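## Task

The connecting door between the two rooms is locked. The loose-parts bin has already come through the pass box and sits on the floor just in front of it. Get the bin onto the bench so that its entire bottom rests on the bench. The pass box runs through the wall, and neither of its doors will open unless the other one is completely closed. At the finish both pass-box doors must be completely closed. Release everything and back the robots away at the end. Any robot toppling or left leaning counts as failure, and nothing counts as achieved if it stays in place only because a robot is holding it.

## Robot and tools

Robots: two identical Hello Robot Stretch 3 units, r1 and r2. Each has a two-wheel base with a passive rear omni wheel, a lift moving up a mast, and one telescoping arm that reaches out to the robot's right side. The base cannot strafe; to move the gripper forward or back you drive the base. Footprint is 0.33 m long by 0.34 m wide. Spinning in place pivots at the point between the drive wheels, 0.05 m behind the front edge. With the arm pulled in and the wrist folded, the wrist pokes up to 0.06 m past the right side and a spin sweeps a 0.28 m radius; an unfolded level gripper reaches beyond that.

Frames: the base frame has its origin on the floor between the drive wheels, x ahead, y to the left, z up. The odometry frame is the base frame at scene start. hand_pose is reported in the base frame at the point where closed fingertips meet; with all wrist joints at 0, its x points up, y back along the arm toward the mast, z toward the rear. Fingertips are 0.04 m round pads. Each robot reports in its own frames, so only images, lidar_m, wrist_depth_mm and head_depth_mm reveal where the robots are relative to one another.

execute_actions: argument actions is a list holding one action (or empty, which just returns state and images). The action maps robot names r1/r2 to an object with any of base, joints, contact_limits. All commanded motions begin together. base takes exactly one key: translate_m, a relative drive in metres from the base's last reported position, forward positive, -1 to 1; or rotate_rad, a relative spin in radians, left (counter-clockwise seen from above) positive, -3.2 to 3.2. joints are absolute targets: lift_m 0 to 1.1 (arm height); arm_m 0 to 0.52 (extension); wrist_yaw_rad -1.345 to 4.42 (0 along the arm, positive toward the front, 3.0 folded over the base); wrist_pitch_rad -1.57 to 0.451 (0 level, negative tips fingers down); wrist_roll_rad -2.911 to 2.911 (0 fingers side by side, level); gripper_m -0.089 to 0.179 (larger is wider; real fingertip gap is about 0.007 less near closed and 0.025 less wide open, zero under 0.007); head_pan_rad -3.953 to 1.73 (0 forward, positive left, -1.57 looks along the arm); head_tilt_rad -1.53 to 0.419 (negative looks down). Done tolerances: 0.004 for lift, arm, gripper; 0.02 for yaw, roll, head; 0.05 for pitch. contact_limits takes only arm_m, a motor effort percent 1 to 100 at which that arm motion halts with contact_stop; it also caps the holding force until the next action. Optional cameras lists camera names (r1_/r2_ plus head_camera, nav_camera, wrist_camera, or all); omitted or null means all, [] means none. A bad key or value rejects the whole call. An action runs at most 15 s. Anything you omit may keep pushing toward an old target without the status showing it. If a result reports a stop, later calls in that same reply are skipped.

wait: seconds 0 to 10; nothing new commanded; returns state and images. zoom_image: camera and region [x0,y0,x1,y1] in pixels from the top-left, at most 504 by 504, on that camera's latest full image. finished_scene: scene number; ends it irreversibly and reports success.

Results: base_status and joint_status tell how each motion of the last accepted action ended. done for the base means wheels turned the commanded amount, even with slip. off_target means it stopped short and may still push. After contact_stop, time_out or torque_fault the old target is dropped; the arm or lift goes slack after a contact_stop until commanded again (a slack lift can sag under load or keep pressing). on_its_own covers uncommanded parts; its held at value is a target, not a position. motor_effort is percent of maximum, positive toward higher values, with bracketed peak; readings carry fixed bias and noise. Positive wheel effort pushes forward. base_odometry counts wheel turns; heading -3.142 to 3.142, left positive; turned_by_wheels and turned_by_imu give turn since last result. base_tilt in degrees, forward and right positive, with a fixed bias up to about 4. lidar_m: 12 distances in metres from the base origin, 30-degree sectors starting straight ahead and going counter-clockwise (4th left, 7th behind, 10th right), plane 0.17 m up, range 0.15 to 12, - for nothing; blind to clear objects and its own robot, sees the other robot; own parts may hide sectors 5, 6, 9, 10. wrist_depth_mm (45 to 1000) and head_depth_mm (280 to 4000, sideways image) are 7x7 median depth grids from the top left.

Speed: with lift under 0.30, arm under 0.03 and yaw over 2.54 the base reaches 0.30 m/s and 1.9 rad/s; otherwise 0.10 m/s and 0.63 rad/s.

Gripping: command gripper_m below the object width; lower squeezes harder, but a stall guard may ease force. Release by opening at least 0.02 past the touch value. Neither reading nor done confirms a grasp.

Cautions: robots pressing on each other fails the run; once bases touch, even millimetres more is too much. The two bases travel slightly differently (under 1 cm per metre, up to 2.5 cm), which can tip a robot when both carry one load. Fold or unfold the wrist only with lift 0.32 to 0.95, pitch -0.4 and roll near 0; once folded the lift may go to 0.25. With yaw below -0.4 keep pitch at -0.5 or lower. Pushing on something rigid with the gripper higher than about 0.45 m can tip the robot, more so with a raised limit or a repeat push. Driving while gripping or pushing something fixed, or snagging furniture (especially reversing), can tip it; reverse the last move in small steps, free the gripper, and lower lift to about 0.2 if still leaning. Wrist servos overloaded for seconds shut off for 10 s. Avoid drops, slams and hard pushes. Stuff may occasionally nudge loose objects. Robots hold the last command while you think, and shorter motion time is better.

Each tool is called after "Emit:" as name(argument=value, ...) on one line, values as JSON.

## Session

Emit:
execute_actions(actions=[])

Scene clock: 0.00 s.
r1.base_odometry: x=+0.000 y=+0.000 heading=+0.000 (m, m, rad; r1's odometry frame)
r1.turned_by_wheels: +0.000 (rad since the last result)
r1.turned_by_imu: +0.000 (rad since the last result)
r1.base_tilt: forward=-0.6 right=-1.2 (deg)
r1.lidar_m: 0.97 1.11 1.87 2.49 1.92 3.32 2.03 1.13 0.96 0.96 1.10 0.97
r1.head_depth_mm: 880 884 886 887 887 889 887 / 905 906 911 908 909 911 917 / 931 933 934 936 936 938 936 / 956 963 960 961 962 960 961 / 982 989 986 988 989 991 989 / 1018 1017 1015 1019 1019 1021 1016 / 1050 1049 1049 1050 1048 1050 1054
r1.base_status: not commanded
r1.joint_positions: lift_m=+0.543 arm_m=+0.002 wrist_yaw_rad=+3.051 wrist_pitch_rad=-0.362 wrist_roll_rad=+0.012 gripper_m=+0.037 head_pan_rad=+0.005 head_tilt_rad=-0.017
r1.joint_status: not commanded
r1.motor_effort: left_wheel=+1 right_wheel=+0 lift_m=+33 arm_m=+0 wrist_yaw_rad=+0 wrist_pitch_rad=+4 wrist_roll_rad=+0 gripper_m=+0 head_pan_rad=+0 head_tilt_rad=+2 (%)
r1.hand_pose: x=-0.0004 y=+0.0836 z=+0.5682 quat_wxyz=(+0.160, +0.704, +0.095, +0.685) (m; r1's base frame)
r1.wrist_depth_mm: - - - - - - - / - - - - - - - / - - - - - - - / - - - - - - - / - - - - - - - / 838 846 - 849 809 860 807 / 714 728 - 715 728 703 697
r2.base_odometry: x=+0.000 y=+0.000 heading=+0.000 (m, m, rad; r2's odometry frame)
r2.turned_by_wheels: +0.000 (rad since the last result)
r2.turned_by_imu: +0.000 (rad since the last result)
r2.base_tilt: forward=-1.7 right=-0.9 (deg)
r2.lidar_m: 0.71 0.84 1.28 1.28 1.49 2.67 2.75 1.79 3.45 1.38 0.81 0.71
r2.head_depth_mm: 621 624 627 631 638 642 647 / 639 645 648 653 659 662 667 / 660 664 670 673 676 683 688 / 682 686 691 698 701 707 711 / 706 710 716 723 726 731 738 / 728 733 744 748 751 759 765 / 755 762 769 777 781 787 795
r2.base_status: not commanded
r2.joint_positions: lift_m=+0.388 arm_m=-0.002 wrist_yaw_rad=+3.064 wrist_pitch_rad=-0.457 wrist_roll_rad=-0.014 gripper_m=+0.037 head_pan_rad=+0.000 head_tilt_rad=+0.012
r2.joint_status: not commanded
r2.motor_effort: left_wheel=+0 right_wheel=+0 lift_m=+28 arm_m=+0 wrist_yaw_rad=+0 wrist_pitch_rad=+7 wrist_roll_rad=-1 gripper_m=+0 head_pan_rad=+0 head_tilt_rad=+1 (%)
r2.hand_pose: x=-0.0042 y=+0.0754 z=+0.3917 quat_wxyz=(+0.186, +0.689, +0.135, +0.687) (m; r2's base frame)
r2.wrist_depth_mm: - - - - - - - / - - - - - - - / - - - - - - - / 862 851 869 867 872 867 868 / 717 704 - 707 749 706 721 / 603 605 - 603 620 601 605 / 520 531 - 560 518 523 527
pictures: r1_head_camera (sideways: a quarter turn clockwise sets it upright), r1_nav_camera (sideways: a quarter turn counterclockwise sets it upright), r1_wrist_camera, r2_head_camera (sideways: a quarter turn clockwise sets it upright), r2_nav_camera (sideways: a quarter turn counterclockwise sets it upright), r2_wrist_camera
Images, in order (width x height): r1_head_camera 896x504, r1_nav_camera 672x504, r1_wrist_camera 644x364, r2_head_camera 896x504, r2_nav_camera 672x504, r2_wrist_camera 644x364.

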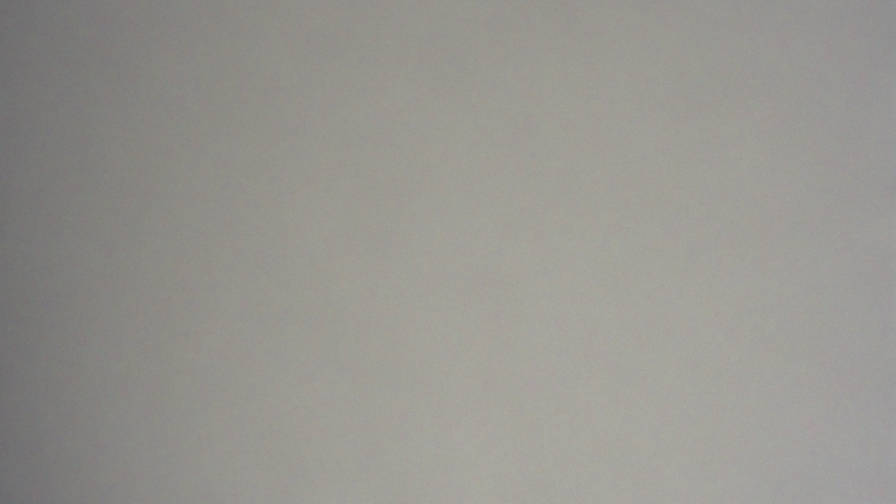

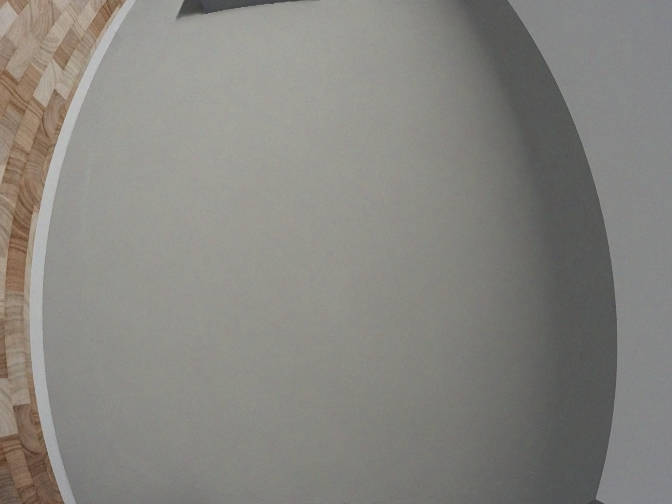

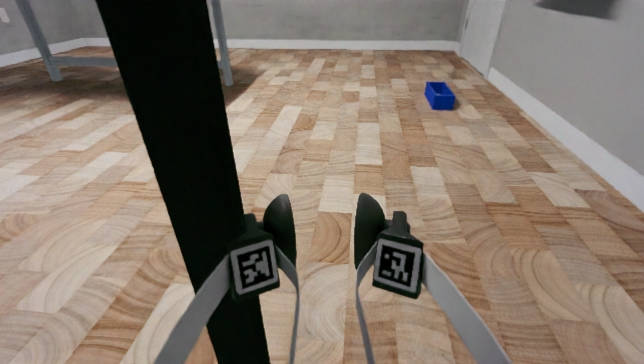

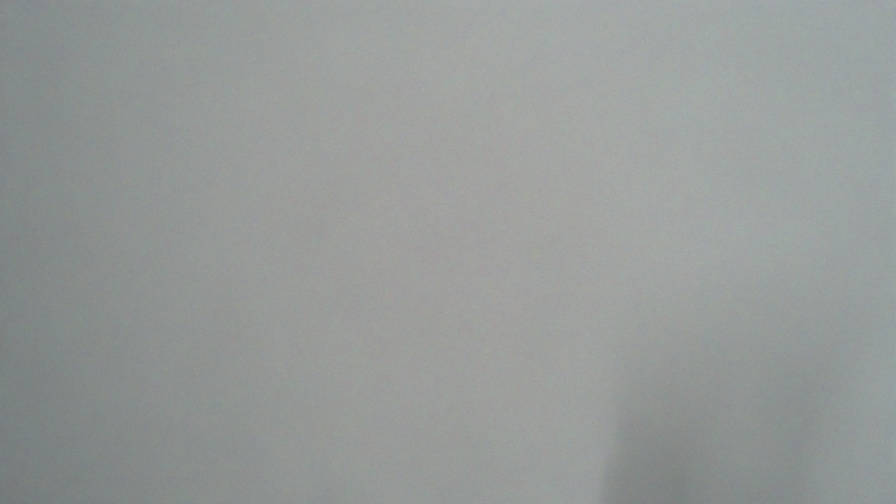

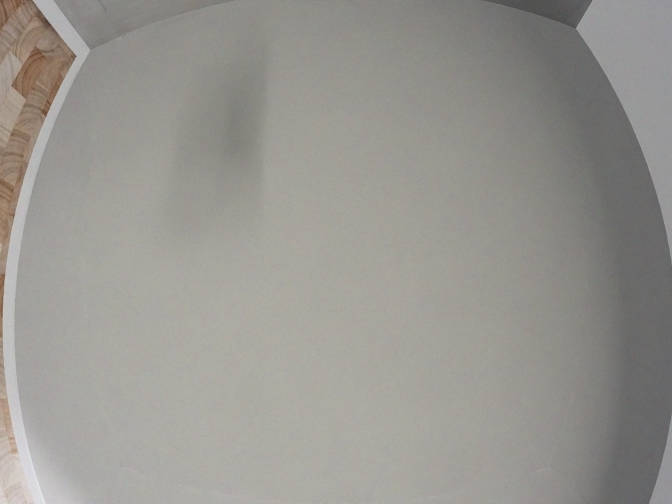

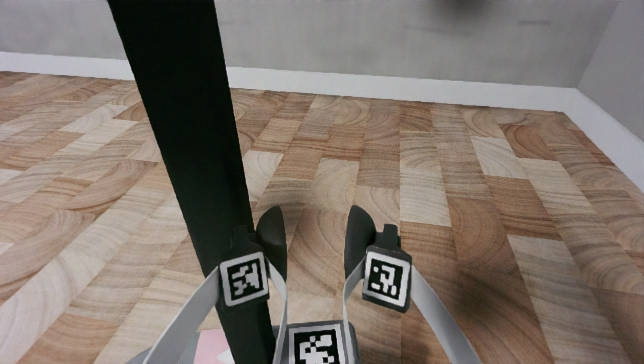

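Emit:
execute_actions(actions=[{"r1":{"joints":{"head_pan_rad":1.2,"head_tilt_rad":-0.4}},"r2":{"joints":{"head_pan_rad":-1.6,"head_tilt_rad":-0.3}}}], cameras=["r1_head_camera","r1_nav_camera","r2_head_camera","r2_nav_camera"])

Scene clock: 4.83 s.
r1.base_odometry: x=+0.000 y=+0.000 heading=+0.000 (m, m, rad; r1's odometry frame)
r1.turned_by_wheels: +0.000 (rad since the last result)
r1.turned_by_imu: +0.000 (rad since the last result)
r1.base_tilt: forward=-0.6 right=-1.3 (deg)
r1.lidar_m: 0.97 1.11 1.87 2.49 1.92 3.31 2.03 1.12 0.96 0.96 1.10 0.97
r1.head_depth_mm: 2205 1914 1916 2223 2216 1812 1464 / 2874 2925 2970 3031 2344 1793 1456 / 3357 3566 3790 3359 2282 1797 1462 / 3331 3531 3777 3386 2349 1792 1463 / 3272 3471 3709 3337 2358 1796 1453 / 3216 3444 3712 3340 2345 1794 1452 / 3229 3416 3633 3356 2356 1793 1447
r1.base_status: not commanded
r1.joint_positions: lift_m=+0.543 arm_m=+0.002 wrist_yaw_rad=+3.051 wrist_pitch_rad=-0.362 wrist_roll_rad=+0.012 gripper_m=+0.037 head_pan_rad=+1.193 head_tilt_rad=-0.395
r1.joint_status: all done
r1.motor_effort: left_wheel=+0(0) right_wheel=-1(0) lift_m=+33(33) arm_m=+0(0) wrist_yaw_rad=+0(0) wrist_pitch_rad=+4(4) wrist_roll_rad=+0(0) gripper_m=+0(0) head_pan_rad=+3(37) head_tilt_rad=-4(34) (%)
r1.hand_pose: x=-0.0004 y=+0.0836 z=+0.5682 quat_wxyz=(+0.160, +0.704, +0.095, +0.685) (m; r1's base frame)
r1.wrist_depth_mm: - - - - - - - / - - - - - - - / - - - - - - - / - - - - - - - / - - - - - - - / 843 846 - 844 811 828 827 / 715 702 - 707 691 700 686
r2.base_odometry: x=+0.000 y=+0.000 heading=+0.000 (m, m, rad; r2's odometry frame)
r2.turned_by_wheels: +0.000 (rad since the last result)
r2.turned_by_imu: +0.000 (rad since the last result)
r2.base_tilt: forward=-1.7 right=-1.0 (deg)
r2.lidar_m: 0.71 0.84 1.28 1.28 1.49 2.67 2.74 1.79 3.46 1.38 0.81 0.71
r2.head_depth_mm: 2952 3070 3294 3438 2519 1857 1471 / 3019 3240 3448 3533 2522 1841 1446 / 3031 3287 3485 3642 2464 1831 1440 / 2124 2138 1816 2854 2490 1825 1443 / 1635 1564 1251 1367 2119 1819 1436 / 1298 1258 1266 1383 1621 1674 1431 / 1088 1137 1184 1241 1315 1364 1366
r2.base_status: not commanded
r2.joint_positions: lift_m=+0.388 arm_m=-0.002 wrist_yaw_rad=+3.064 wrist_pitch_rad=-0.457 wrist_roll_rad=-0.014 gripper_m=+0.037 head_pan_rad=-1.593 head_tilt_rad=-0.296
r2.joint_status: all done
r2.motor_effort: left_wheel=+0(0) right_wheel=+0(0) lift_m=+28(27) arm_m=+1(0) wrist_yaw_rad=+0(0) wrist_pitch_rad=+7(7) wrist_roll_rad=+0(0) gripper_m=+0(1) head_pan_rad=-4(46) head_tilt_rad=-2(21) (%)
r2.hand_pose: x=-0.0042 y=+0.0754 z=+0.3917 quat_wxyz=(+0.186, +0.689, +0.135, +0.687) (m; r2's base frame)
r2.wrist_depth_mm: - - - - - - - / - - - - - - - / - - - - - - - / 872 871 877 860 860 877 867 / 724 700 - 729 755 719 705 / 608 608 - 609 608 599 604 / 524 531 - 559 525 521 527
pictures: r1_head_camera (sideways: a quarter turn clockwise sets it upright), r1_nav_camera (sideways: a quarter turn counterclockwise sets it upright), r2_head_camera (sideways: a quarter turn clockwise sets it upright), r2_nav_camera (sideways: a quarter turn counterclockwise sets it upright)
Images, in order (width x height): r1_head_camera 896x504, r1_nav_camera 672x504, r2_head_camera 896x504, r2_nav_camera 672x504.

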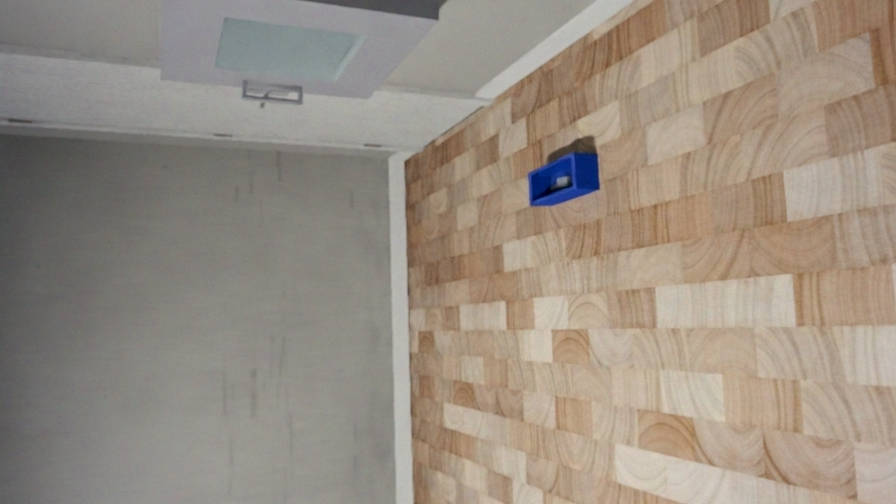

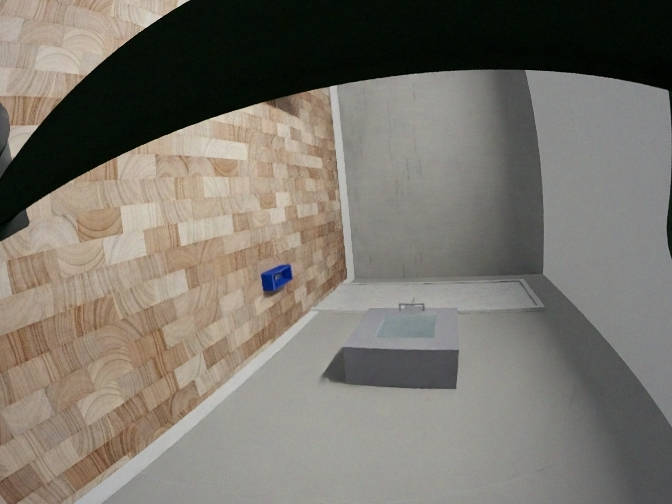

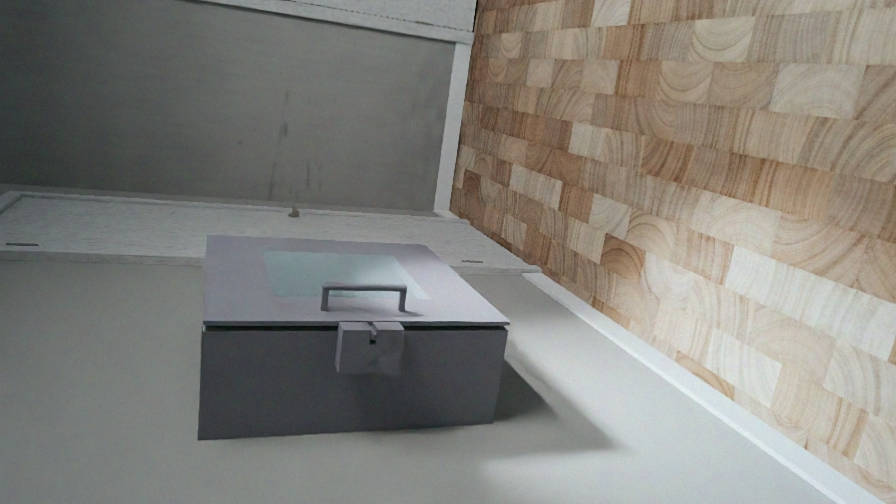

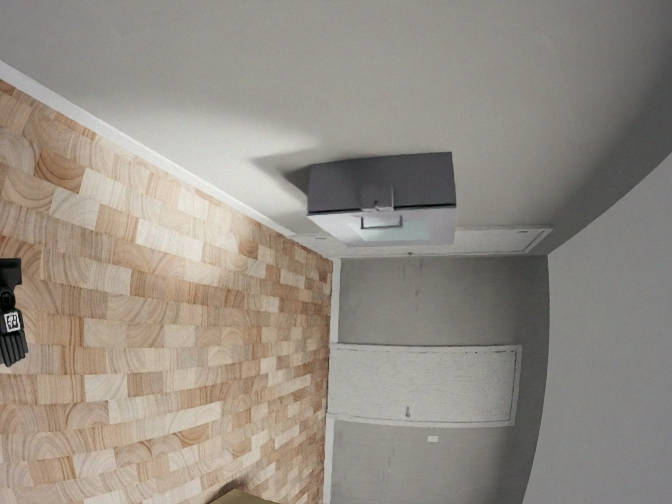

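Emit:
zoom_image(camera="r2_head_camera", region=[180, 200, 540, 450])

Emit:
zoom_image(camera="r1_head_camera", region=[140, 0, 640, 230])

Region (180, 200, 540, 450) of r2_head_camera's 896x504 image, scaled by 1.400, with more detail than that image has; it fills the top 350 rows of this view, and the rest is white.

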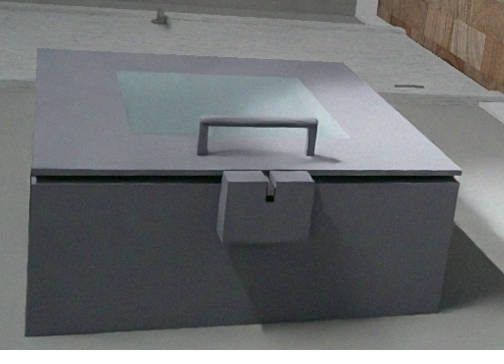

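Region (140, 0, 640, 230) of r1_head_camera's 896x504 image, scaled by 1.008, with more detail than that image has; it fills the top 232 rows of this view, and the rest is white.

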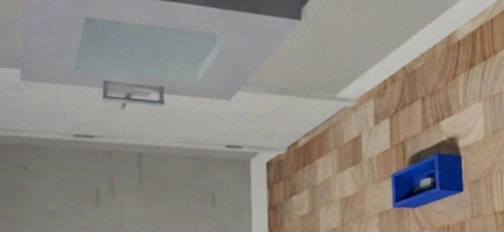

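Emit:
execute_actions(actions=[{"r1":{"base":{"rotate_rad":1.32},"joints":{"lift_m":0.28,"wrist_pitch_rad":-0.4,"head_pan_rad":-0.2,"head_tilt_rad":-0.5}},"r2":{"base":{"translate_m":-0.15},"joints":{"lift_m":0.28,"wrist_pitch_rad":-0.4}}}], cameras=["r1_head_camera"])

Emit:
execute_actions(actions=[{"r1":{"base":{"translate_m":1.0},"joints":{"head_pan_rad":-0.5,"head_tilt_rad":-0.8}},"r2":{"base":{"rotate_rad":1.32},"joints":{"head_pan_rad":-2.7,"head_tilt_rad":-0.2}}}], cameras=["r1_head_camera","r1_nav_camera","r2_head_camera"])

Scene clock: 34.43 s.
r1.base_odometry: x=+0.000 y=+0.000 heading=+1.320 (m, m, rad; r1's odometry frame)
r1.turned_by_wheels: +1.320 (rad since the last result)
r1.turned_by_imu: +1.328 (rad since the last result)
r1.base_tilt: forward=-0.6 right=-1.3 (deg)
r1.lidar_m: 3.40 1.91 2.91 3.32 1.39 1.00 0.96 0.99 1.02 0.97 1.00 1.35
r1.head_depth_mm: 1738 1517 1632 2062 1963 1629 1351 / 2224 2023 2115 2495 2053 1628 1356 / 3094 3240 3465 2738 2052 1636 1350 / 3282 3627 3744 2750 2047 1621 1352 / 3240 3509 3749 2726 2028 1635 1354 / 3215 3480 3665 2736 2013 1624 1350 / 3140 3407 3594 2742 2032 1622 1340
r1.base_status: done
r1.joint_positions: lift_m=+0.280 arm_m=+0.002 wrist_yaw_rad=+3.051 wrist_pitch_rad=-0.413 wrist_roll_rad=+0.012 gripper_m=+0.037 head_pan_rad=-0.193 head_tilt_rad=-0.494
r1.joint_status: all done
r1.motor_effort: left_wheel=-3(9) right_wheel=+1(3) lift_m=+28(29) arm_m=+0(0) wrist_yaw_rad=+0(0) wrist_pitch_rad=+3(7) wrist_roll_rad=+1(0) gripper_m=+0(1) head_pan_rad=-3(39) head_tilt_rad=-4(19) (%)
r1.hand_pose: x=-0.0009 y=+0.0776 z=+0.2940 quat_wxyz=(+0.177, +0.702, +0.113, +0.681) (m; r1's base frame)
r1.wrist_depth_mm: - - - - - - - / - - - - - - - / 919 908 934 917 891 897 900 / 709 714 720 708 710 708 691 / 598 577 - 581 564 588 572 / 492 498 - - 471 493 484 / 446 - - - 422 416 423
r2.base_odometry: x=-0.150 y=+0.000 heading=+0.000 (m, m, rad; r2's odometry frame)
r2.turned_by_wheels: +0.000 (rad since the last result)
r2.turned_by_imu: +0.001 (rad since the last result)
r2.base_tilt: forward=-1.8 right=-0.9 (deg)
r2.lidar_m: 0.86 1.01 1.32 1.32 1.55 2.76 2.60 1.66 3.39 1.66 0.98 0.85
r2.head_depth_mm: 2868 3008 3212 3438 2538 1852 1470 / 2969 3169 3377 3529 2490 1861 1460 / 3101 3241 3438 3543 2514 1833 1443 / 2579 2815 3118 3343 2461 1816 1440 / 1977 1871 1781 2282 2341 1807 1439 / 1572 1529 1244 1368 1978 1801 1424 / 1304 1267 1273 1381 1590 1624 1413
r2.base_status: done
r2.joint_positions: lift_m=+0.280 arm_m=-0.002 wrist_yaw_rad=+3.064 wrist_pitch_rad=-0.421 wrist_roll_rad=-0.014 gripper_m=+0.037 head_pan_rad=-1.593 head_tilt_rad=-0.296
r2.joint_status: all done
r2.motor_effort: left_wheel=+0(6) right_wheel=+1(4) lift_m=+20(23) arm_m=+0(0) wrist_yaw_rad=+0(0) wrist_pitch_rad=+12(13) wrist_roll_rad=+0(0) gripper_m=+1(0) head_pan_rad=-3(4) head_tilt_rad=-2(1) (%)
r2.hand_pose: x=-0.0039 y=+0.0802 z=+0.2924 quat_wxyz=(+0.174, +0.692, +0.122, +0.690) (m; r2's base frame)
r2.wrist_depth_mm: - - - - - - - / - - - - - - - / 943 957 958 957 967 944 938 / 742 735 758 728 742 740 739 / 590 592 - 589 615 586 586 / 496 510 - 508 503 502 501 / 436 - - - 428 431 430
pictures: r1_head_camera (sideways: a quarter turn clockwise sets it upright)
Images, in order (width x height): r1_head_camera 896x504.

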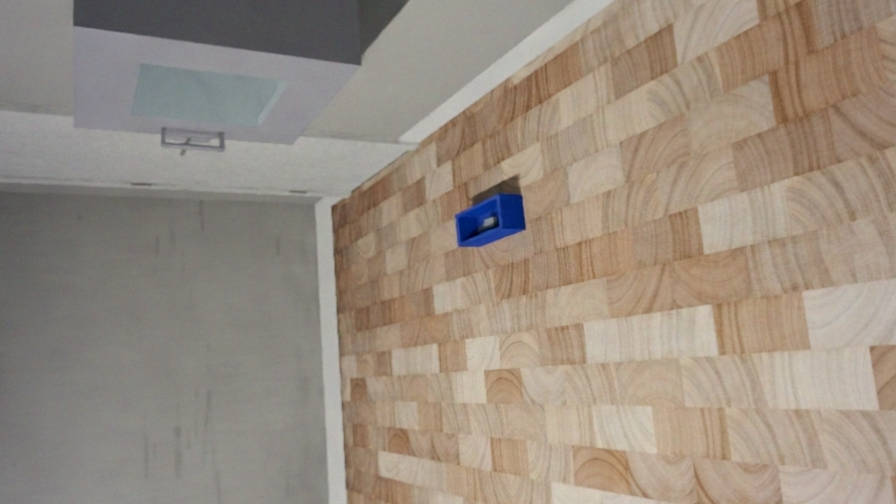

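Scene clock: 39.53 s.
r1.base_odometry: x=+0.248 y=+0.969 heading=+1.320 (m, m, rad; r1's odometry frame)
r1.turned_by_wheels: +0.000 (rad since the last result)
r1.turned_by_imu: +0.006 (rad since the last result)
r1.base_tilt: forward=-0.6 right=-1.3 (deg)
r1.lidar_m: 2.80 1.63 1.19 2.51 2.81 2.03 1.95 1.37 0.99 0.95 0.99 1.33
r1.head_depth_mm: 1235 1056 1404 1561 1530 1325 1167 / 1138 1142 1655 1740 1531 1326 1166 / 1206 1752 1985 1798 1534 1331 1169 / 1818 2083 2167 1802 1534 1322 1166 / 2236 2541 2207 1755 1528 1329 1173 / 2583 2726 2211 1802 1534 1322 1159 / 2476 2653 2206 1797 1529 1332 1172
r1.base_status: done
r1.joint_positions: lift_m=+0.280 arm_m=+0.002 wrist_yaw_rad=+3.051 wrist_pitch_rad=-0.413 wrist_roll_rad=+0.012 gripper_m=+0.037 head_pan_rad=-0.493 head_tilt_rad=-0.791
r1.joint_status: all done
r1.motor_effort: left_wheel=-4(11) right_wheel=+2(5) lift_m=+28(28) arm_m=+0(0) wrist_yaw_rad=+0(0) wrist_pitch_rad=+4(3) wrist_roll_rad=+0(0) gripper_m=+1(1) head_pan_rad=-3(25) head_tilt_rad=-6(30) (%)
r1.hand_pose: x=-0.0009 y=+0.0776 z=+0.2940 quat_wxyz=(+0.177, +0.702, +0.113, +0.681) (m; r1's base frame)
r1.wrist_depth_mm: - - - - - - - / - - - - - - - / 917 966 899 915 916 904 904 / 732 729 731 716 708 702 696 / 587 594 - 586 582 576 575 / 500 505 - - 474 485 494 / 434 - - - 424 423 421
r2.base_odometry: x=-0.150 y=+0.000 heading=+1.320 (m, m, rad; r2's odometry frame)
r2.turned_by_wheels: +1.320 (rad since the last result)
r2.turned_by_imu: +1.324 (rad since the last result)
r2.base_tilt: forward=-1.6 right=-0.9 (deg)
r2.lidar_m: 1.32 1.38 1.94 3.44 2.14 1.66 2.93 1.17 0.88 0.86 0.90 1.26
r2.head_depth_mm: 2982 3127 3289 3462 2980 2083 1579 / 2356 2660 2896 3272 2951 2048 1576 / 1897 2060 1750 1844 2587 2021 1570 / 1551 1636 1294 1365 2000 1968 1561 / 1317 1385 1338 1402 1603 1765 1555 / 1133 1190 1254 1311 1382 1457 1476 / 1004 1041 1091 1142 1193 1255 1317
r2.base_status: done
r2.joint_positions: lift_m=+0.280 arm_m=-0.002 wrist_yaw_rad=+3.064 wrist_pitch_rad=-0.420 wrist_roll_rad=-0.014 gripper_m=+0.037 head_pan_rad=-2.693 head_tilt_rad=-0.210
r2.joint_status: all done
r2.motor_effort: left_wheel=-1(6) right_wheel=+2(7) lift_m=+21(20) arm_m=+0(0) wrist_yaw_rad=-1(0) wrist_pitch_rad=+11(11) wrist_roll_rad=+0(0) gripper_m=+1(0) head_pan_rad=-4(49) head_tilt_rad=+4(13) (%)
r2.hand_pose: x=-0.0039 y=+0.0802 z=+0.2924 quat_wxyz=(+0.174, +0.692, +0.122, +0.690) (m; r2's base frame)
r2.wrist_depth_mm: - - - - - - - / - - - - - - - / 957 959 983 978 983 969 972 / 728 725 747 734 736 738 735 / 597 586 - 580 616 591 593 / 492 506 - 514 507 499 497 / 437 - - - 427 431 430
pictures: r1_head_camera (sideways: a quarter turn clockwise sets it upright), r1_nav_camera (sideways: a quarter turn counterclockwise sets it upright), r2_head_camera (sideways: a quarter turn clockwise sets it upright)
Images, in order (width x height): r1_head_camera 896x504, r1_nav_camera 672x504, r2_head_camera 896x504.

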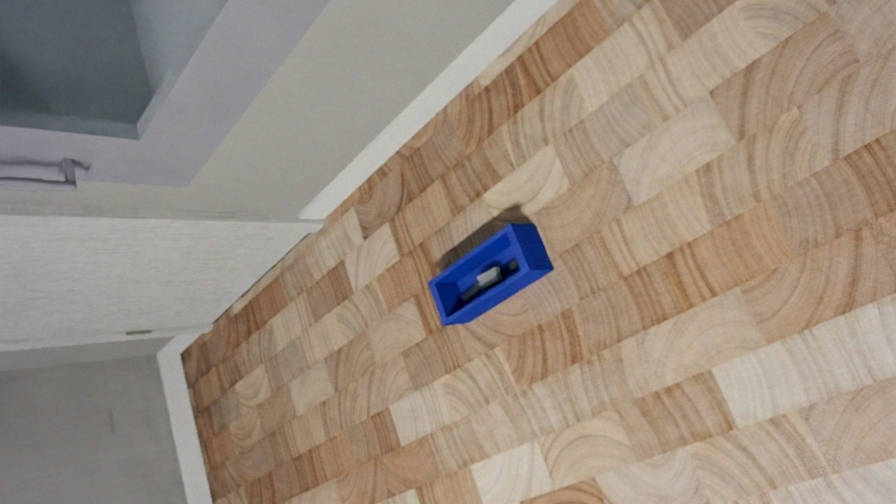

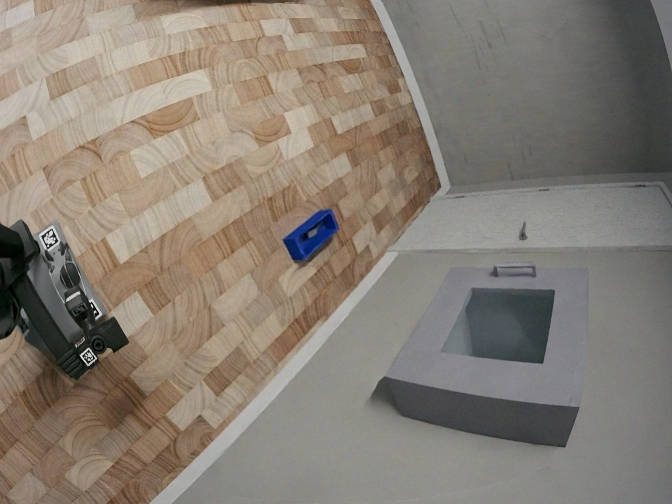

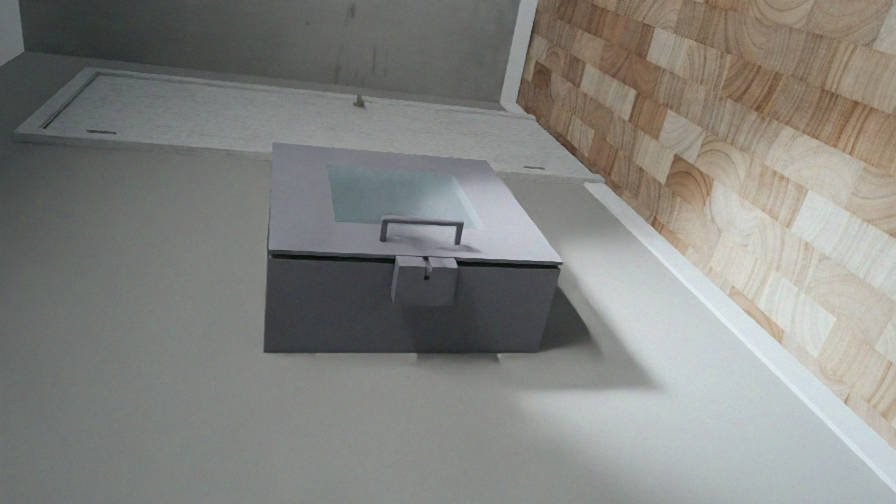

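Emit:
execute_actions(actions=[{"r1":{"base":{"translate_m":1.0},"joints":{"head_pan_rad":-1.57,"head_tilt_rad":-1.1}},"r2":{"base":{"translate_m":-1.0},"joints":{"head_pan_rad":-1.9,"head_tilt_rad":-0.4}}}], cameras=["r1_head_camera","r1_nav_camera","r2_head_camera"])

Scene clock: 53.20 s.
r1.base_odometry: x=+0.497 y=+1.937 heading=+1.320 (m, m, rad; r1's odometry frame)
r1.turned_by_wheels: +0.000 (rad since the last result)
r1.turned_by_imu: +0.006 (rad since the last result)
r1.base_tilt: forward=-0.5 right=-1.3 (deg)
r1.lidar_m: 1.81 1.88 1.05 1.17 1.05 3.04 2.94 1.35 0.98 0.94 0.97 1.30
r1.head_depth_mm: 745 1137 1418 1427 1303 1206 1122 / 750 1134 1421 1435 1307 1217 - / 752 1144 1436 1430 1293 1241 - / 700 1150 1444 1438 1277 1238 - / 701 1150 1444 1436 1273 1208 1110 / 956 1153 1449 1444 1316 1209 1117 / 962 1164 1456 1440 1315 1209 1114
r1.base_status: done
r1.joint_positions: lift_m=+0.280 arm_m=+0.002 wrist_yaw_rad=+3.051 wrist_pitch_rad=-0.413 wrist_roll_rad=+0.012 gripper_m=+0.037 head_pan_rad=-1.564 head_tilt_rad=-1.087
r1.joint_status: all done
r1.motor_effort: left_wheel=-3(10) right_wheel=+2(5) lift_m=+29(29) arm_m=+0(0) wrist_yaw_rad=+0(0) wrist_pitch_rad=+3(4) wrist_roll_rad=+0(0) gripper_m=+0(0) head_pan_rad=-3(38) head_tilt_rad=-8(34) (%)
r1.hand_pose: x=-0.0009 y=+0.0776 z=+0.2940 quat_wxyz=(+0.177, +0.702, +0.113, +0.681) (m; r1's base frame)
r1.wrist_depth_mm: - - - - - - - / - - - - - - - / 920 940 929 917 924 925 899 / 722 695 709 698 697 697 705 / 587 573 - 570 585 578 575 / 495 513 - - 475 487 490 / 439 - - - 418 424 421
r2.base_odometry: x=-0.398 y=-0.969 heading=+1.320 (m, m, rad; r2's odometry frame)
r2.turned_by_wheels: +0.000 (rad since the last result)
r2.turned_by_imu: +0.002 (rad since the last result)
r2.base_tilt: forward=-1.6 right=-1.0 (deg)
r2.lidar_m: 2.32 2.44 3.42 1.13 1.15 2.47 2.41 1.13 0.85 0.82 0.86 1.21
r2.head_depth_mm: 765 579 1111 1148 828 1330 1360 / 743 556 1293 1276 802 1265 1344 / 721 542 591 649 746 1202 1319 / 697 527 573 632 702 1150 1271 / 683 707 773 645 942 1102 1239 / 666 718 780 855 946 1060 1202 / 646 700 754 826 908 1013 1143
r2.base_status: done
r2.joint_positions: lift_m=+0.280 arm_m=-0.002 wrist_yaw_rad=+3.064 wrist_pitch_rad=-0.420 wrist_roll_rad=-0.014 gripper_m=+0.037 head_pan_rad=-1.907 head_tilt_rad=-0.395
r2.joint_status: all done
r2.motor_effort: left_wheel=-2(7) right_wheel=+3(3) lift_m=+20(21) arm_m=+1(1) wrist_yaw_rad=+0(0) wrist_pitch_rad=+11(11) wrist_roll_rad=+0(0) gripper_m=+0(1) head_pan_rad=+4(49) head_tilt_rad=-2(16) (%)
r2.hand_pose: x=-0.0039 y=+0.0803 z=+0.2925 quat_wxyz=(+0.174, +0.692, +0.122, +0.690) (m; r2's base frame)
r2.wrist_depth_mm: - - - - - - - / - - - - - - - / 967 950 948 959 970 963 956 / 733 743 763 733 739 731 743 / 605 602 - 594 614 596 596 / 495 513 - 512 503 500 496 / 445 - - - 433 427 424
pictures: r1_head_camera (sideways: a quarter turn clockwise sets it upright), r1_nav_camera (sideways: a quarter turn counterclockwise sets it upright), r2_head_camera (sideways: a quarter turn clockwise sets it upright)
Images, in order (width x height): r1_head_camera 896x504, r1_nav_camera 672x504, r2_head_camera 896x504.

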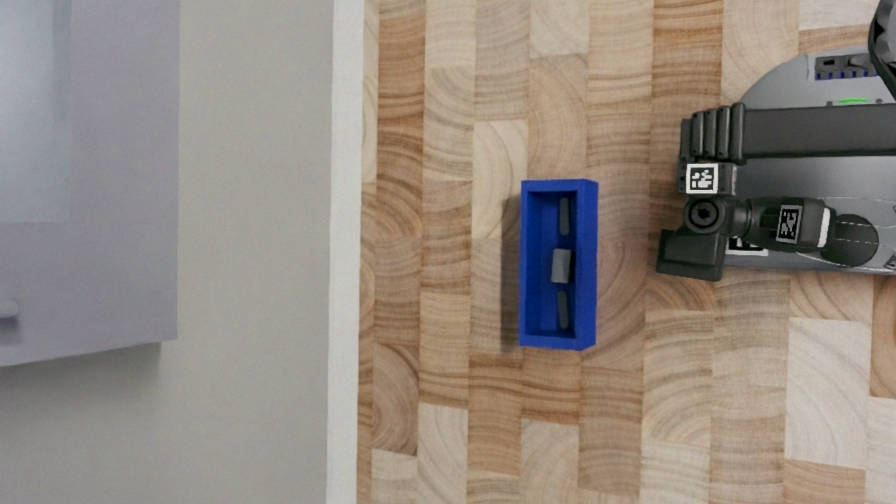

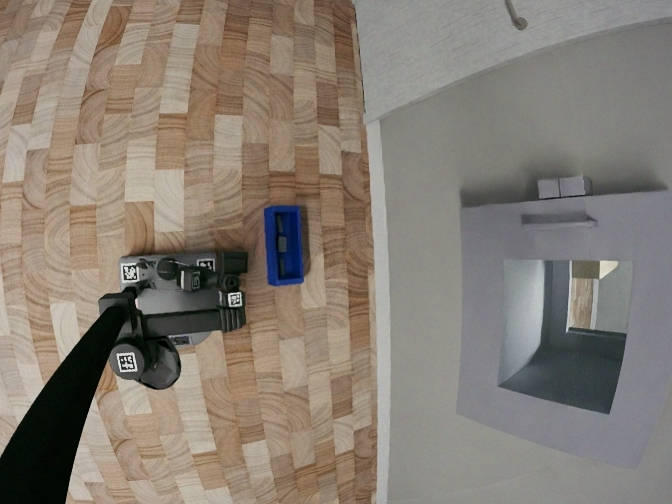

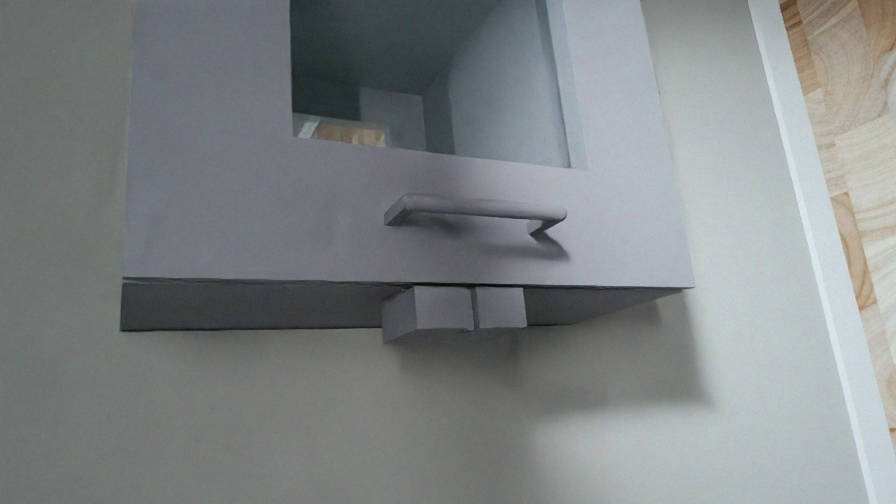

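Emit:
execute_actions(actions=[{"r1":{"base":{"translate_m":0.08},"joints":{"lift_m":0.42}},"r2":{"base":{"translate_m":-0.17},"joints":{"lift_m":0.45,"head_pan_rad":-1.57,"head_tilt_rad":-0.7}}}], cameras=[])

Emit:
execute_actions(actions=[{"r1":{"joints":{"wrist_yaw_rad":0.0,"gripper_m":0.179,"lift_m":0.45}},"r2":{"joints":{"lift_m":0.75,"wrist_yaw_rad":0.0,"gripper_m":0.0}}}], cameras=[])

Emit:
execute_actions(actions=[{"r1":{"joints":{"wrist_pitch_rad":-1.57,"wrist_roll_rad":1.57,"arm_m":0.2}},"r2":{"joints":{"wrist_pitch_rad":0.0}}}], cameras=["r1_head_camera","r1_wrist_camera","r2_head_camera","r2_wrist_camera"])

Scene clock: 71.77 s.
r1.base_odometry: x=+0.517 y=+2.015 heading=+1.320 (m, m, rad; r1's odometry frame)
r1.turned_by_wheels: +0.000 (rad since the last result)
r1.turned_by_imu: +0.000 (rad since the last result)
r1.base_tilt: forward=-0.7 right=-1.2 (deg)
r1.lidar_m: 1.73 1.79 2.43 1.03 3.47 3.14 3.00 1.35 0.98 0.94 0.97 1.30
r1.head_depth_mm: 743 1133 1418 1423 1302 1195 1113 / 747 1135 1421 1430 1290 1242 - / 696 1141 1428 1436 1301 - - / 716 1146 1438 1442 1281 - - / 954 1147 1441 1435 1296 1204 1115 / 957 1152 1457 1441 1316 1208 1114 / 962 1157 1456 1445 1313 1209 1117
r1.base_status: done
r1.joint_positions: lift_m=+0.420 arm_m=+0.002 wrist_yaw_rad=+3.051 wrist_pitch_rad=-0.413 wrist_roll_rad=+0.012 gripper_m=+0.037 head_pan_rad=-1.564 head_tilt_rad=-1.087
r1.joint_status: all done
r1.motor_effort: left_wheel=-3(12) right_wheel=+2(5) lift_m=+38(41) arm_m=+0(0) wrist_yaw_rad=+0(0) wrist_pitch_rad=+4(3) wrist_roll_rad=+0(0) gripper_m=+0(0) head_pan_rad=-2(3) head_tilt_rad=-8(8) (%)
r1.hand_pose: x=-0.0009 y=+0.0776 z=+0.4336 quat_wxyz=(+0.177, +0.702, +0.113, +0.681) (m; r1's base frame)
r1.wrist_depth_mm: - - - - - - - / - - - - - - - / - - - - - - - / 957 955 945 940 929 905 942 / 779 777 - 764 790 761 780 / 640 655 - 656 619 650 636 / 574 570 555 579 576 554 567
r2.base_odometry: x=-0.441 y=-1.133 heading=+1.320 (m, m, rad; r2's odometry frame)
r2.turned_by_wheels: +0.000 (rad since the last result)
r2.turned_by_imu: +0.000 (rad since the last result)
r2.base_tilt: forward=-1.5 right=-1.0 (deg)
r2.lidar_m: 2.49 2.61 3.57 1.11 1.16 2.30 2.24 1.12 0.84 0.81 0.85 1.20
r2.head_depth_mm: 459 1706 1018 751 1270 1336 1161 / 464 526 653 735 1283 1349 1170 / 466 521 598 725 1300 1332 1153 / 660 556 619 776 1310 1342 1159 / 689 773 908 1083 1332 1321 1152 / 693 786 911 1092 1352 1325 1144 / 693 793 923 1102 1362 1317 1142
r2.base_status: done
r2.joint_positions: lift_m=+0.450 arm_m=-0.002 wrist_yaw_rad=+3.064 wrist_pitch_rad=-0.420 wrist_roll_rad=-0.014 gripper_m=+0.037 head_pan_rad=-1.577 head_tilt_rad=-0.691
r2.joint_status: all done
r2.motor_effort: left_wheel=-1(6) right_wheel=+3(5) lift_m=+33(35) arm_m=+1(0) wrist_yaw_rad=+0(0) wrist_pitch_rad=+11(11) wrist_roll_rad=+0(0) gripper_m=+1(0) head_pan_rad=+4(31) head_tilt_rad=-4(22) (%)
r2.hand_pose: x=-0.0039 y=+0.0803 z=+0.4619 quat_wxyz=(+0.174, +0.692, +0.122, +0.690) (m; r2's base frame)
r2.wrist_depth_mm: - - - - - - - / - - - - - - - / - - - - - - - / - - - - - - - / 844 839 - 824 850 827 829 / 703 700 - 714 721 696 698 / 601 607 584 610 603 609 608
pictures: none
No camera images: the call's "cameras" was empty. Leave "cameras" out to get every camera's image.

Scene clock: 75.33 s.
r1.base_odometry: x=+0.517 y=+2.015 heading=+1.320 (m, m, rad; r1's odometry frame)
r1.turned_by_wheels: +0.000 (rad since the last result)
r1.turned_by_imu: +0.000 (rad since the last result)
r1.base_tilt: forward=-0.6 right=-1.3 (deg)
r1.lidar_m: 1.73 1.79 2.44 1.03 3.48 3.12 3.00 1.35 0.98 0.94 0.97 1.29
r1.head_depth_mm: 746 1131 1418 1434 1311 1190 1122 / 747 1135 1422 1434 1291 - - / 695 1137 1425 1432 1311 - - / 715 1145 1441 1433 1290 1214 - / 953 1149 1444 1445 1300 1206 1117 / 956 1155 1450 1440 1316 1212 1114 / 959 1158 1459 1445 1316 1204 1121
r1.base_status: not commanded
r1.joint_positions: lift_m=+0.450 arm_m=+0.002 wrist_yaw_rad=+0.004 wrist_pitch_rad=-0.413 wrist_roll_rad=+0.012 gripper_m=+0.179 head_pan_rad=-1.564 head_tilt_rad=-1.087
r1.joint_status: all done
r1.motor_effort: left_wheel=-3(4) right_wheel=+2(1) lift_m=+38(40) arm_m=+0(0) wrist_yaw_rad=-5(5) wrist_pitch_rad=+4(4) wrist_roll_rad=+0(0) gripper_m=+0(88) head_pan_rad=-3(3) head_tilt_rad=-8(8) (%)
r1.hand_pose: x=-0.0207 y=-0.3715 z=+0.4636 quat_wxyz=(+0.688, +0.146, -0.696, -0.145) (m; r1's base frame)
r1.wrist_depth_mm: 610 614 612 615 629 637 642 / 667 658 678 677 693 701 705 / 721 734 750 734 754 775 744 / 764 804 825 842 846 839 838 / 824 821 801 801 804 811 810 / 707 687 702 668 667 681 708 / 594 611 596 602 595 585 573
r2.base_odometry: x=-0.441 y=-1.133 heading=+1.320 (m, m, rad; r2's odometry frame)
r2.turned_by_wheels: +0.000 (rad since the last result)
r2.turned_by_imu: +0.000 (rad since the last result)
r2.base_tilt: forward=-1.7 right=-1.0 (deg)
r2.lidar_m: 2.49 2.61 3.58 1.11 1.16 2.30 2.24 1.12 0.84 0.82 0.86 1.20
r2.head_depth_mm: 460 1650 1022 751 1266 1345 - / 462 526 653 736 1277 1347 - / 466 519 598 728 1298 1352 - / 659 556 620 772 1279 - - / 688 773 908 1075 1330 1329 1158 / 691 788 914 1090 1341 1314 1146 / 693 795 922 1102 1369 1326 1146
r2.base_status: not commanded
r2.joint_positions: lift_m=+0.750 arm_m=-0.002 wrist_yaw_rad=+0.001 wrist_pitch_rad=-0.420 wrist_roll_rad=-0.014 gripper_m=+0.000 head_pan_rad=-1.577 head_tilt_rad=-0.691
r2.joint_status: all done
r2.motor_effort: left_wheel=-1(1) right_wheel=+3(1) lift_m=+32(33) arm_m=+1(1) wrist_yaw_rad=-2(3) wrist_pitch_rad=+11(11) wrist_roll_rad=+0(0) gripper_m=-2(86) head_pan_rad=+4(3) head_tilt_rad=-4(5) (%)
r2.hand_pose: x=-0.0212 y=-0.3673 z=+0.7619 quat_wxyz=(+0.697, +0.149, -0.686, -0.146) (m; r2's base frame)
r2.wrist_depth_mm: 528 523 512 297 298 787 565 / 568 572 565 325 320 319 317 / 624 621 631 353 349 348 351 / 691 697 694 683 682 669 671 / 800 801 772 - 773 764 770 / 913 913 878 - 850 890 875 / 931 912 906 917 914 916 900
pictures: none
No camera images: the call's "cameras" was empty. Leave "cameras" out to get every camera's image.

Scene clock: 78.03 s.
r1.base_odometry: x=+0.517 y=+2.015 heading=+1.320 (m, m, rad; r1's odometry frame)
r1.turned_by_wheels: +0.000 (rad since the last result)
r1.turned_by_imu: +0.000 (rad since the last result)
r1.base_tilt: forward=-0.6 right=-1.3 (deg)
r1.lidar_m: 1.73 1.79 2.44 1.03 3.47 3.13 3.00 1.35 0.98 0.94 0.97 1.29
r1.head_depth_mm: 744 1129 1420 1427 1303 1198 1121 / 747 1139 1418 1457 1322 - - / 697 1140 1431 1473 1266 1223 - / 714 1144 1431 1433 1287 1222 - / 951 1145 1446 1431 1297 1206 1116 / 955 1155 1445 1439 1316 1206 1116 / 960 1152 1456 1450 1316 1204 1116
r1.base_status: not commanded
r1.joint_positions: lift_m=+0.450 arm_m=+0.200 wrist_yaw_rad=+0.002 wrist_pitch_rad=-1.560 wrist_roll_rad=+1.565 gripper_m=+0.179 head_pan_rad=-1.564 head_tilt_rad=-1.087
r1.joint_status: all done
r1.motor_effort: left_wheel=-4(4) right_wheel=+1(1) lift_m=+38(38) arm_m=+3(3) wrist_yaw_rad=-3(5) wrist_pitch_rad=-3(2) wrist_roll_rad=+3(4) gripper_m=+0(1) head_pan_rad=-3(2) head_tilt_rad=-8(8) (%)
r1.hand_pose: x=-0.0216 y=-0.3231 z=+0.3320 quat_wxyz=(+0.003, +0.003, -0.711, -0.703) (m; r1's base frame)
r1.wrist_depth_mm: 463 449 452 445 442 - - / 468 473 421 463 468 - - / 500 482 465 483 476 - - / 502 499 461 498 496 - - / 510 514 455 513 517 516 507 / 540 537 543 547 533 521 516 / 565 555 564 563 542 548 561
r2.base_odometry: x=-0.441 y=-1.133 heading=+1.320 (m, m, rad; r2's odometry frame)
r2.turned_by_wheels: +0.000 (rad since the last result)
r2.turned_by_imu: +0.000 (rad since the last result)
r2.base_tilt: forward=-1.6 right=-0.9 (deg)
r2.lidar_m: 2.49 2.61 3.56 1.11 1.16 2.31 2.23 1.12 0.84 0.82 0.85 1.20
r2.head_depth_mm: 460 1730 1017 754 1272 1334 - / 461 527 656 735 1285 1336 - / 466 518 599 725 1304 1326 - / 661 557 621 776 1356 - - / 688 770 907 1077 1327 1318 1152 / 693 788 917 1088 1348 1329 1154 / 696 794 923 1096 1371 1318 1144
r2.base_status: not commanded
r2.joint_positions: lift_m=+0.750 arm_m=-0.002 wrist_yaw_rad=+0.001 wrist_pitch_rad=-0.025 wrist_roll_rad=-0.014 gripper_m=+0.000 head_pan_rad=-1.577 head_tilt_rad=-0.691
r2.joint_status: all done
r2.motor_effort: left_wheel=-1(1) right_wheel=+2(1) lift_m=+34(33) arm_m=+0(0) wrist_yaw_rad=-1(2) wrist_pitch_rad=+13(13) wrist_roll_rad=+0(0) gripper_m=-3(2) head_pan_rad=+5(4) head_tilt_rad=-4(3) (%)
r2.hand_pose: x=-0.0211 y=-0.3988 z=+0.8580 quat_wxyz=(+0.712, +0.010, -0.702, -0.008) (m; r2's base frame)
r2.wrist_depth_mm: 539 539 528 304 307 841 624 / 559 553 551 317 320 884 633 / 577 574 573 327 331 877 616 / 597 593 591 339 341 822 599 / 619 612 612 - 349 344 345 / 640 634 623 - 361 361 354 / 667 658 658 669 646 632 641
pictures: r1_head_camera (sideways: a quarter turn clockwise sets it upright), r1_wrist_camera, r2_head_camera (sideways: a quarter turn clockwise sets it upright), r2_wrist_camera
Images, in order (width x height): r1_head_camera 896x504, r1_wrist_camera 644x364, r2_head_camera 896x504, r2_wrist_camera 644x364.

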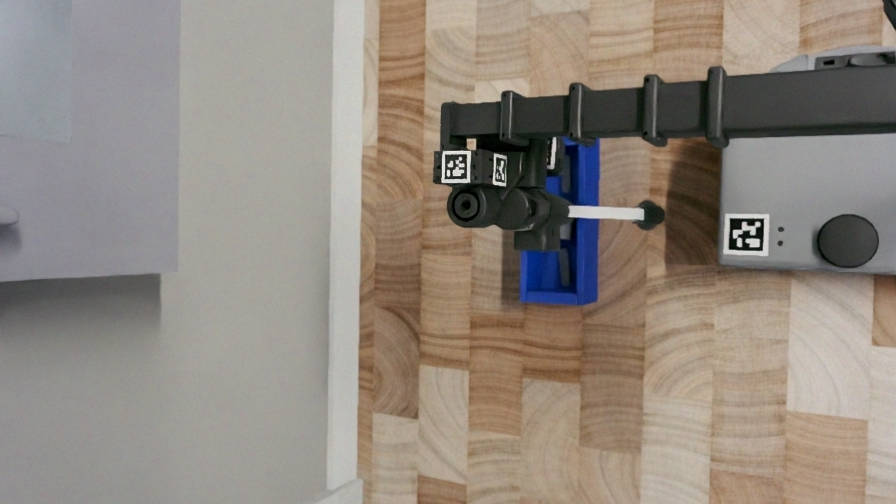

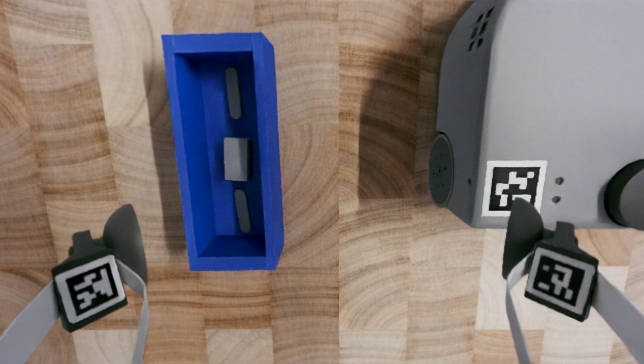

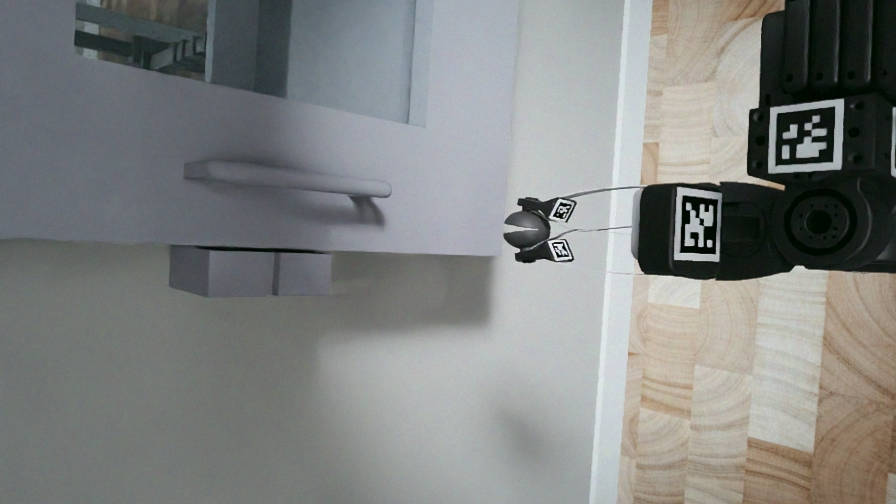

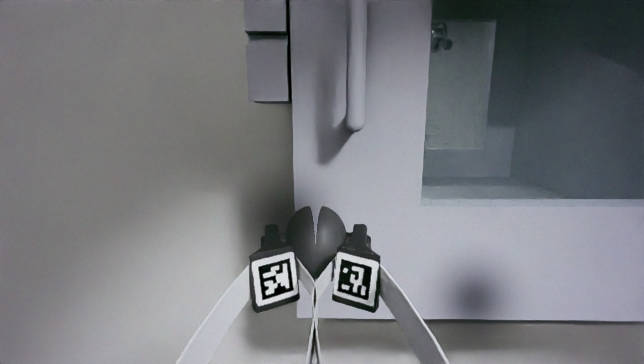

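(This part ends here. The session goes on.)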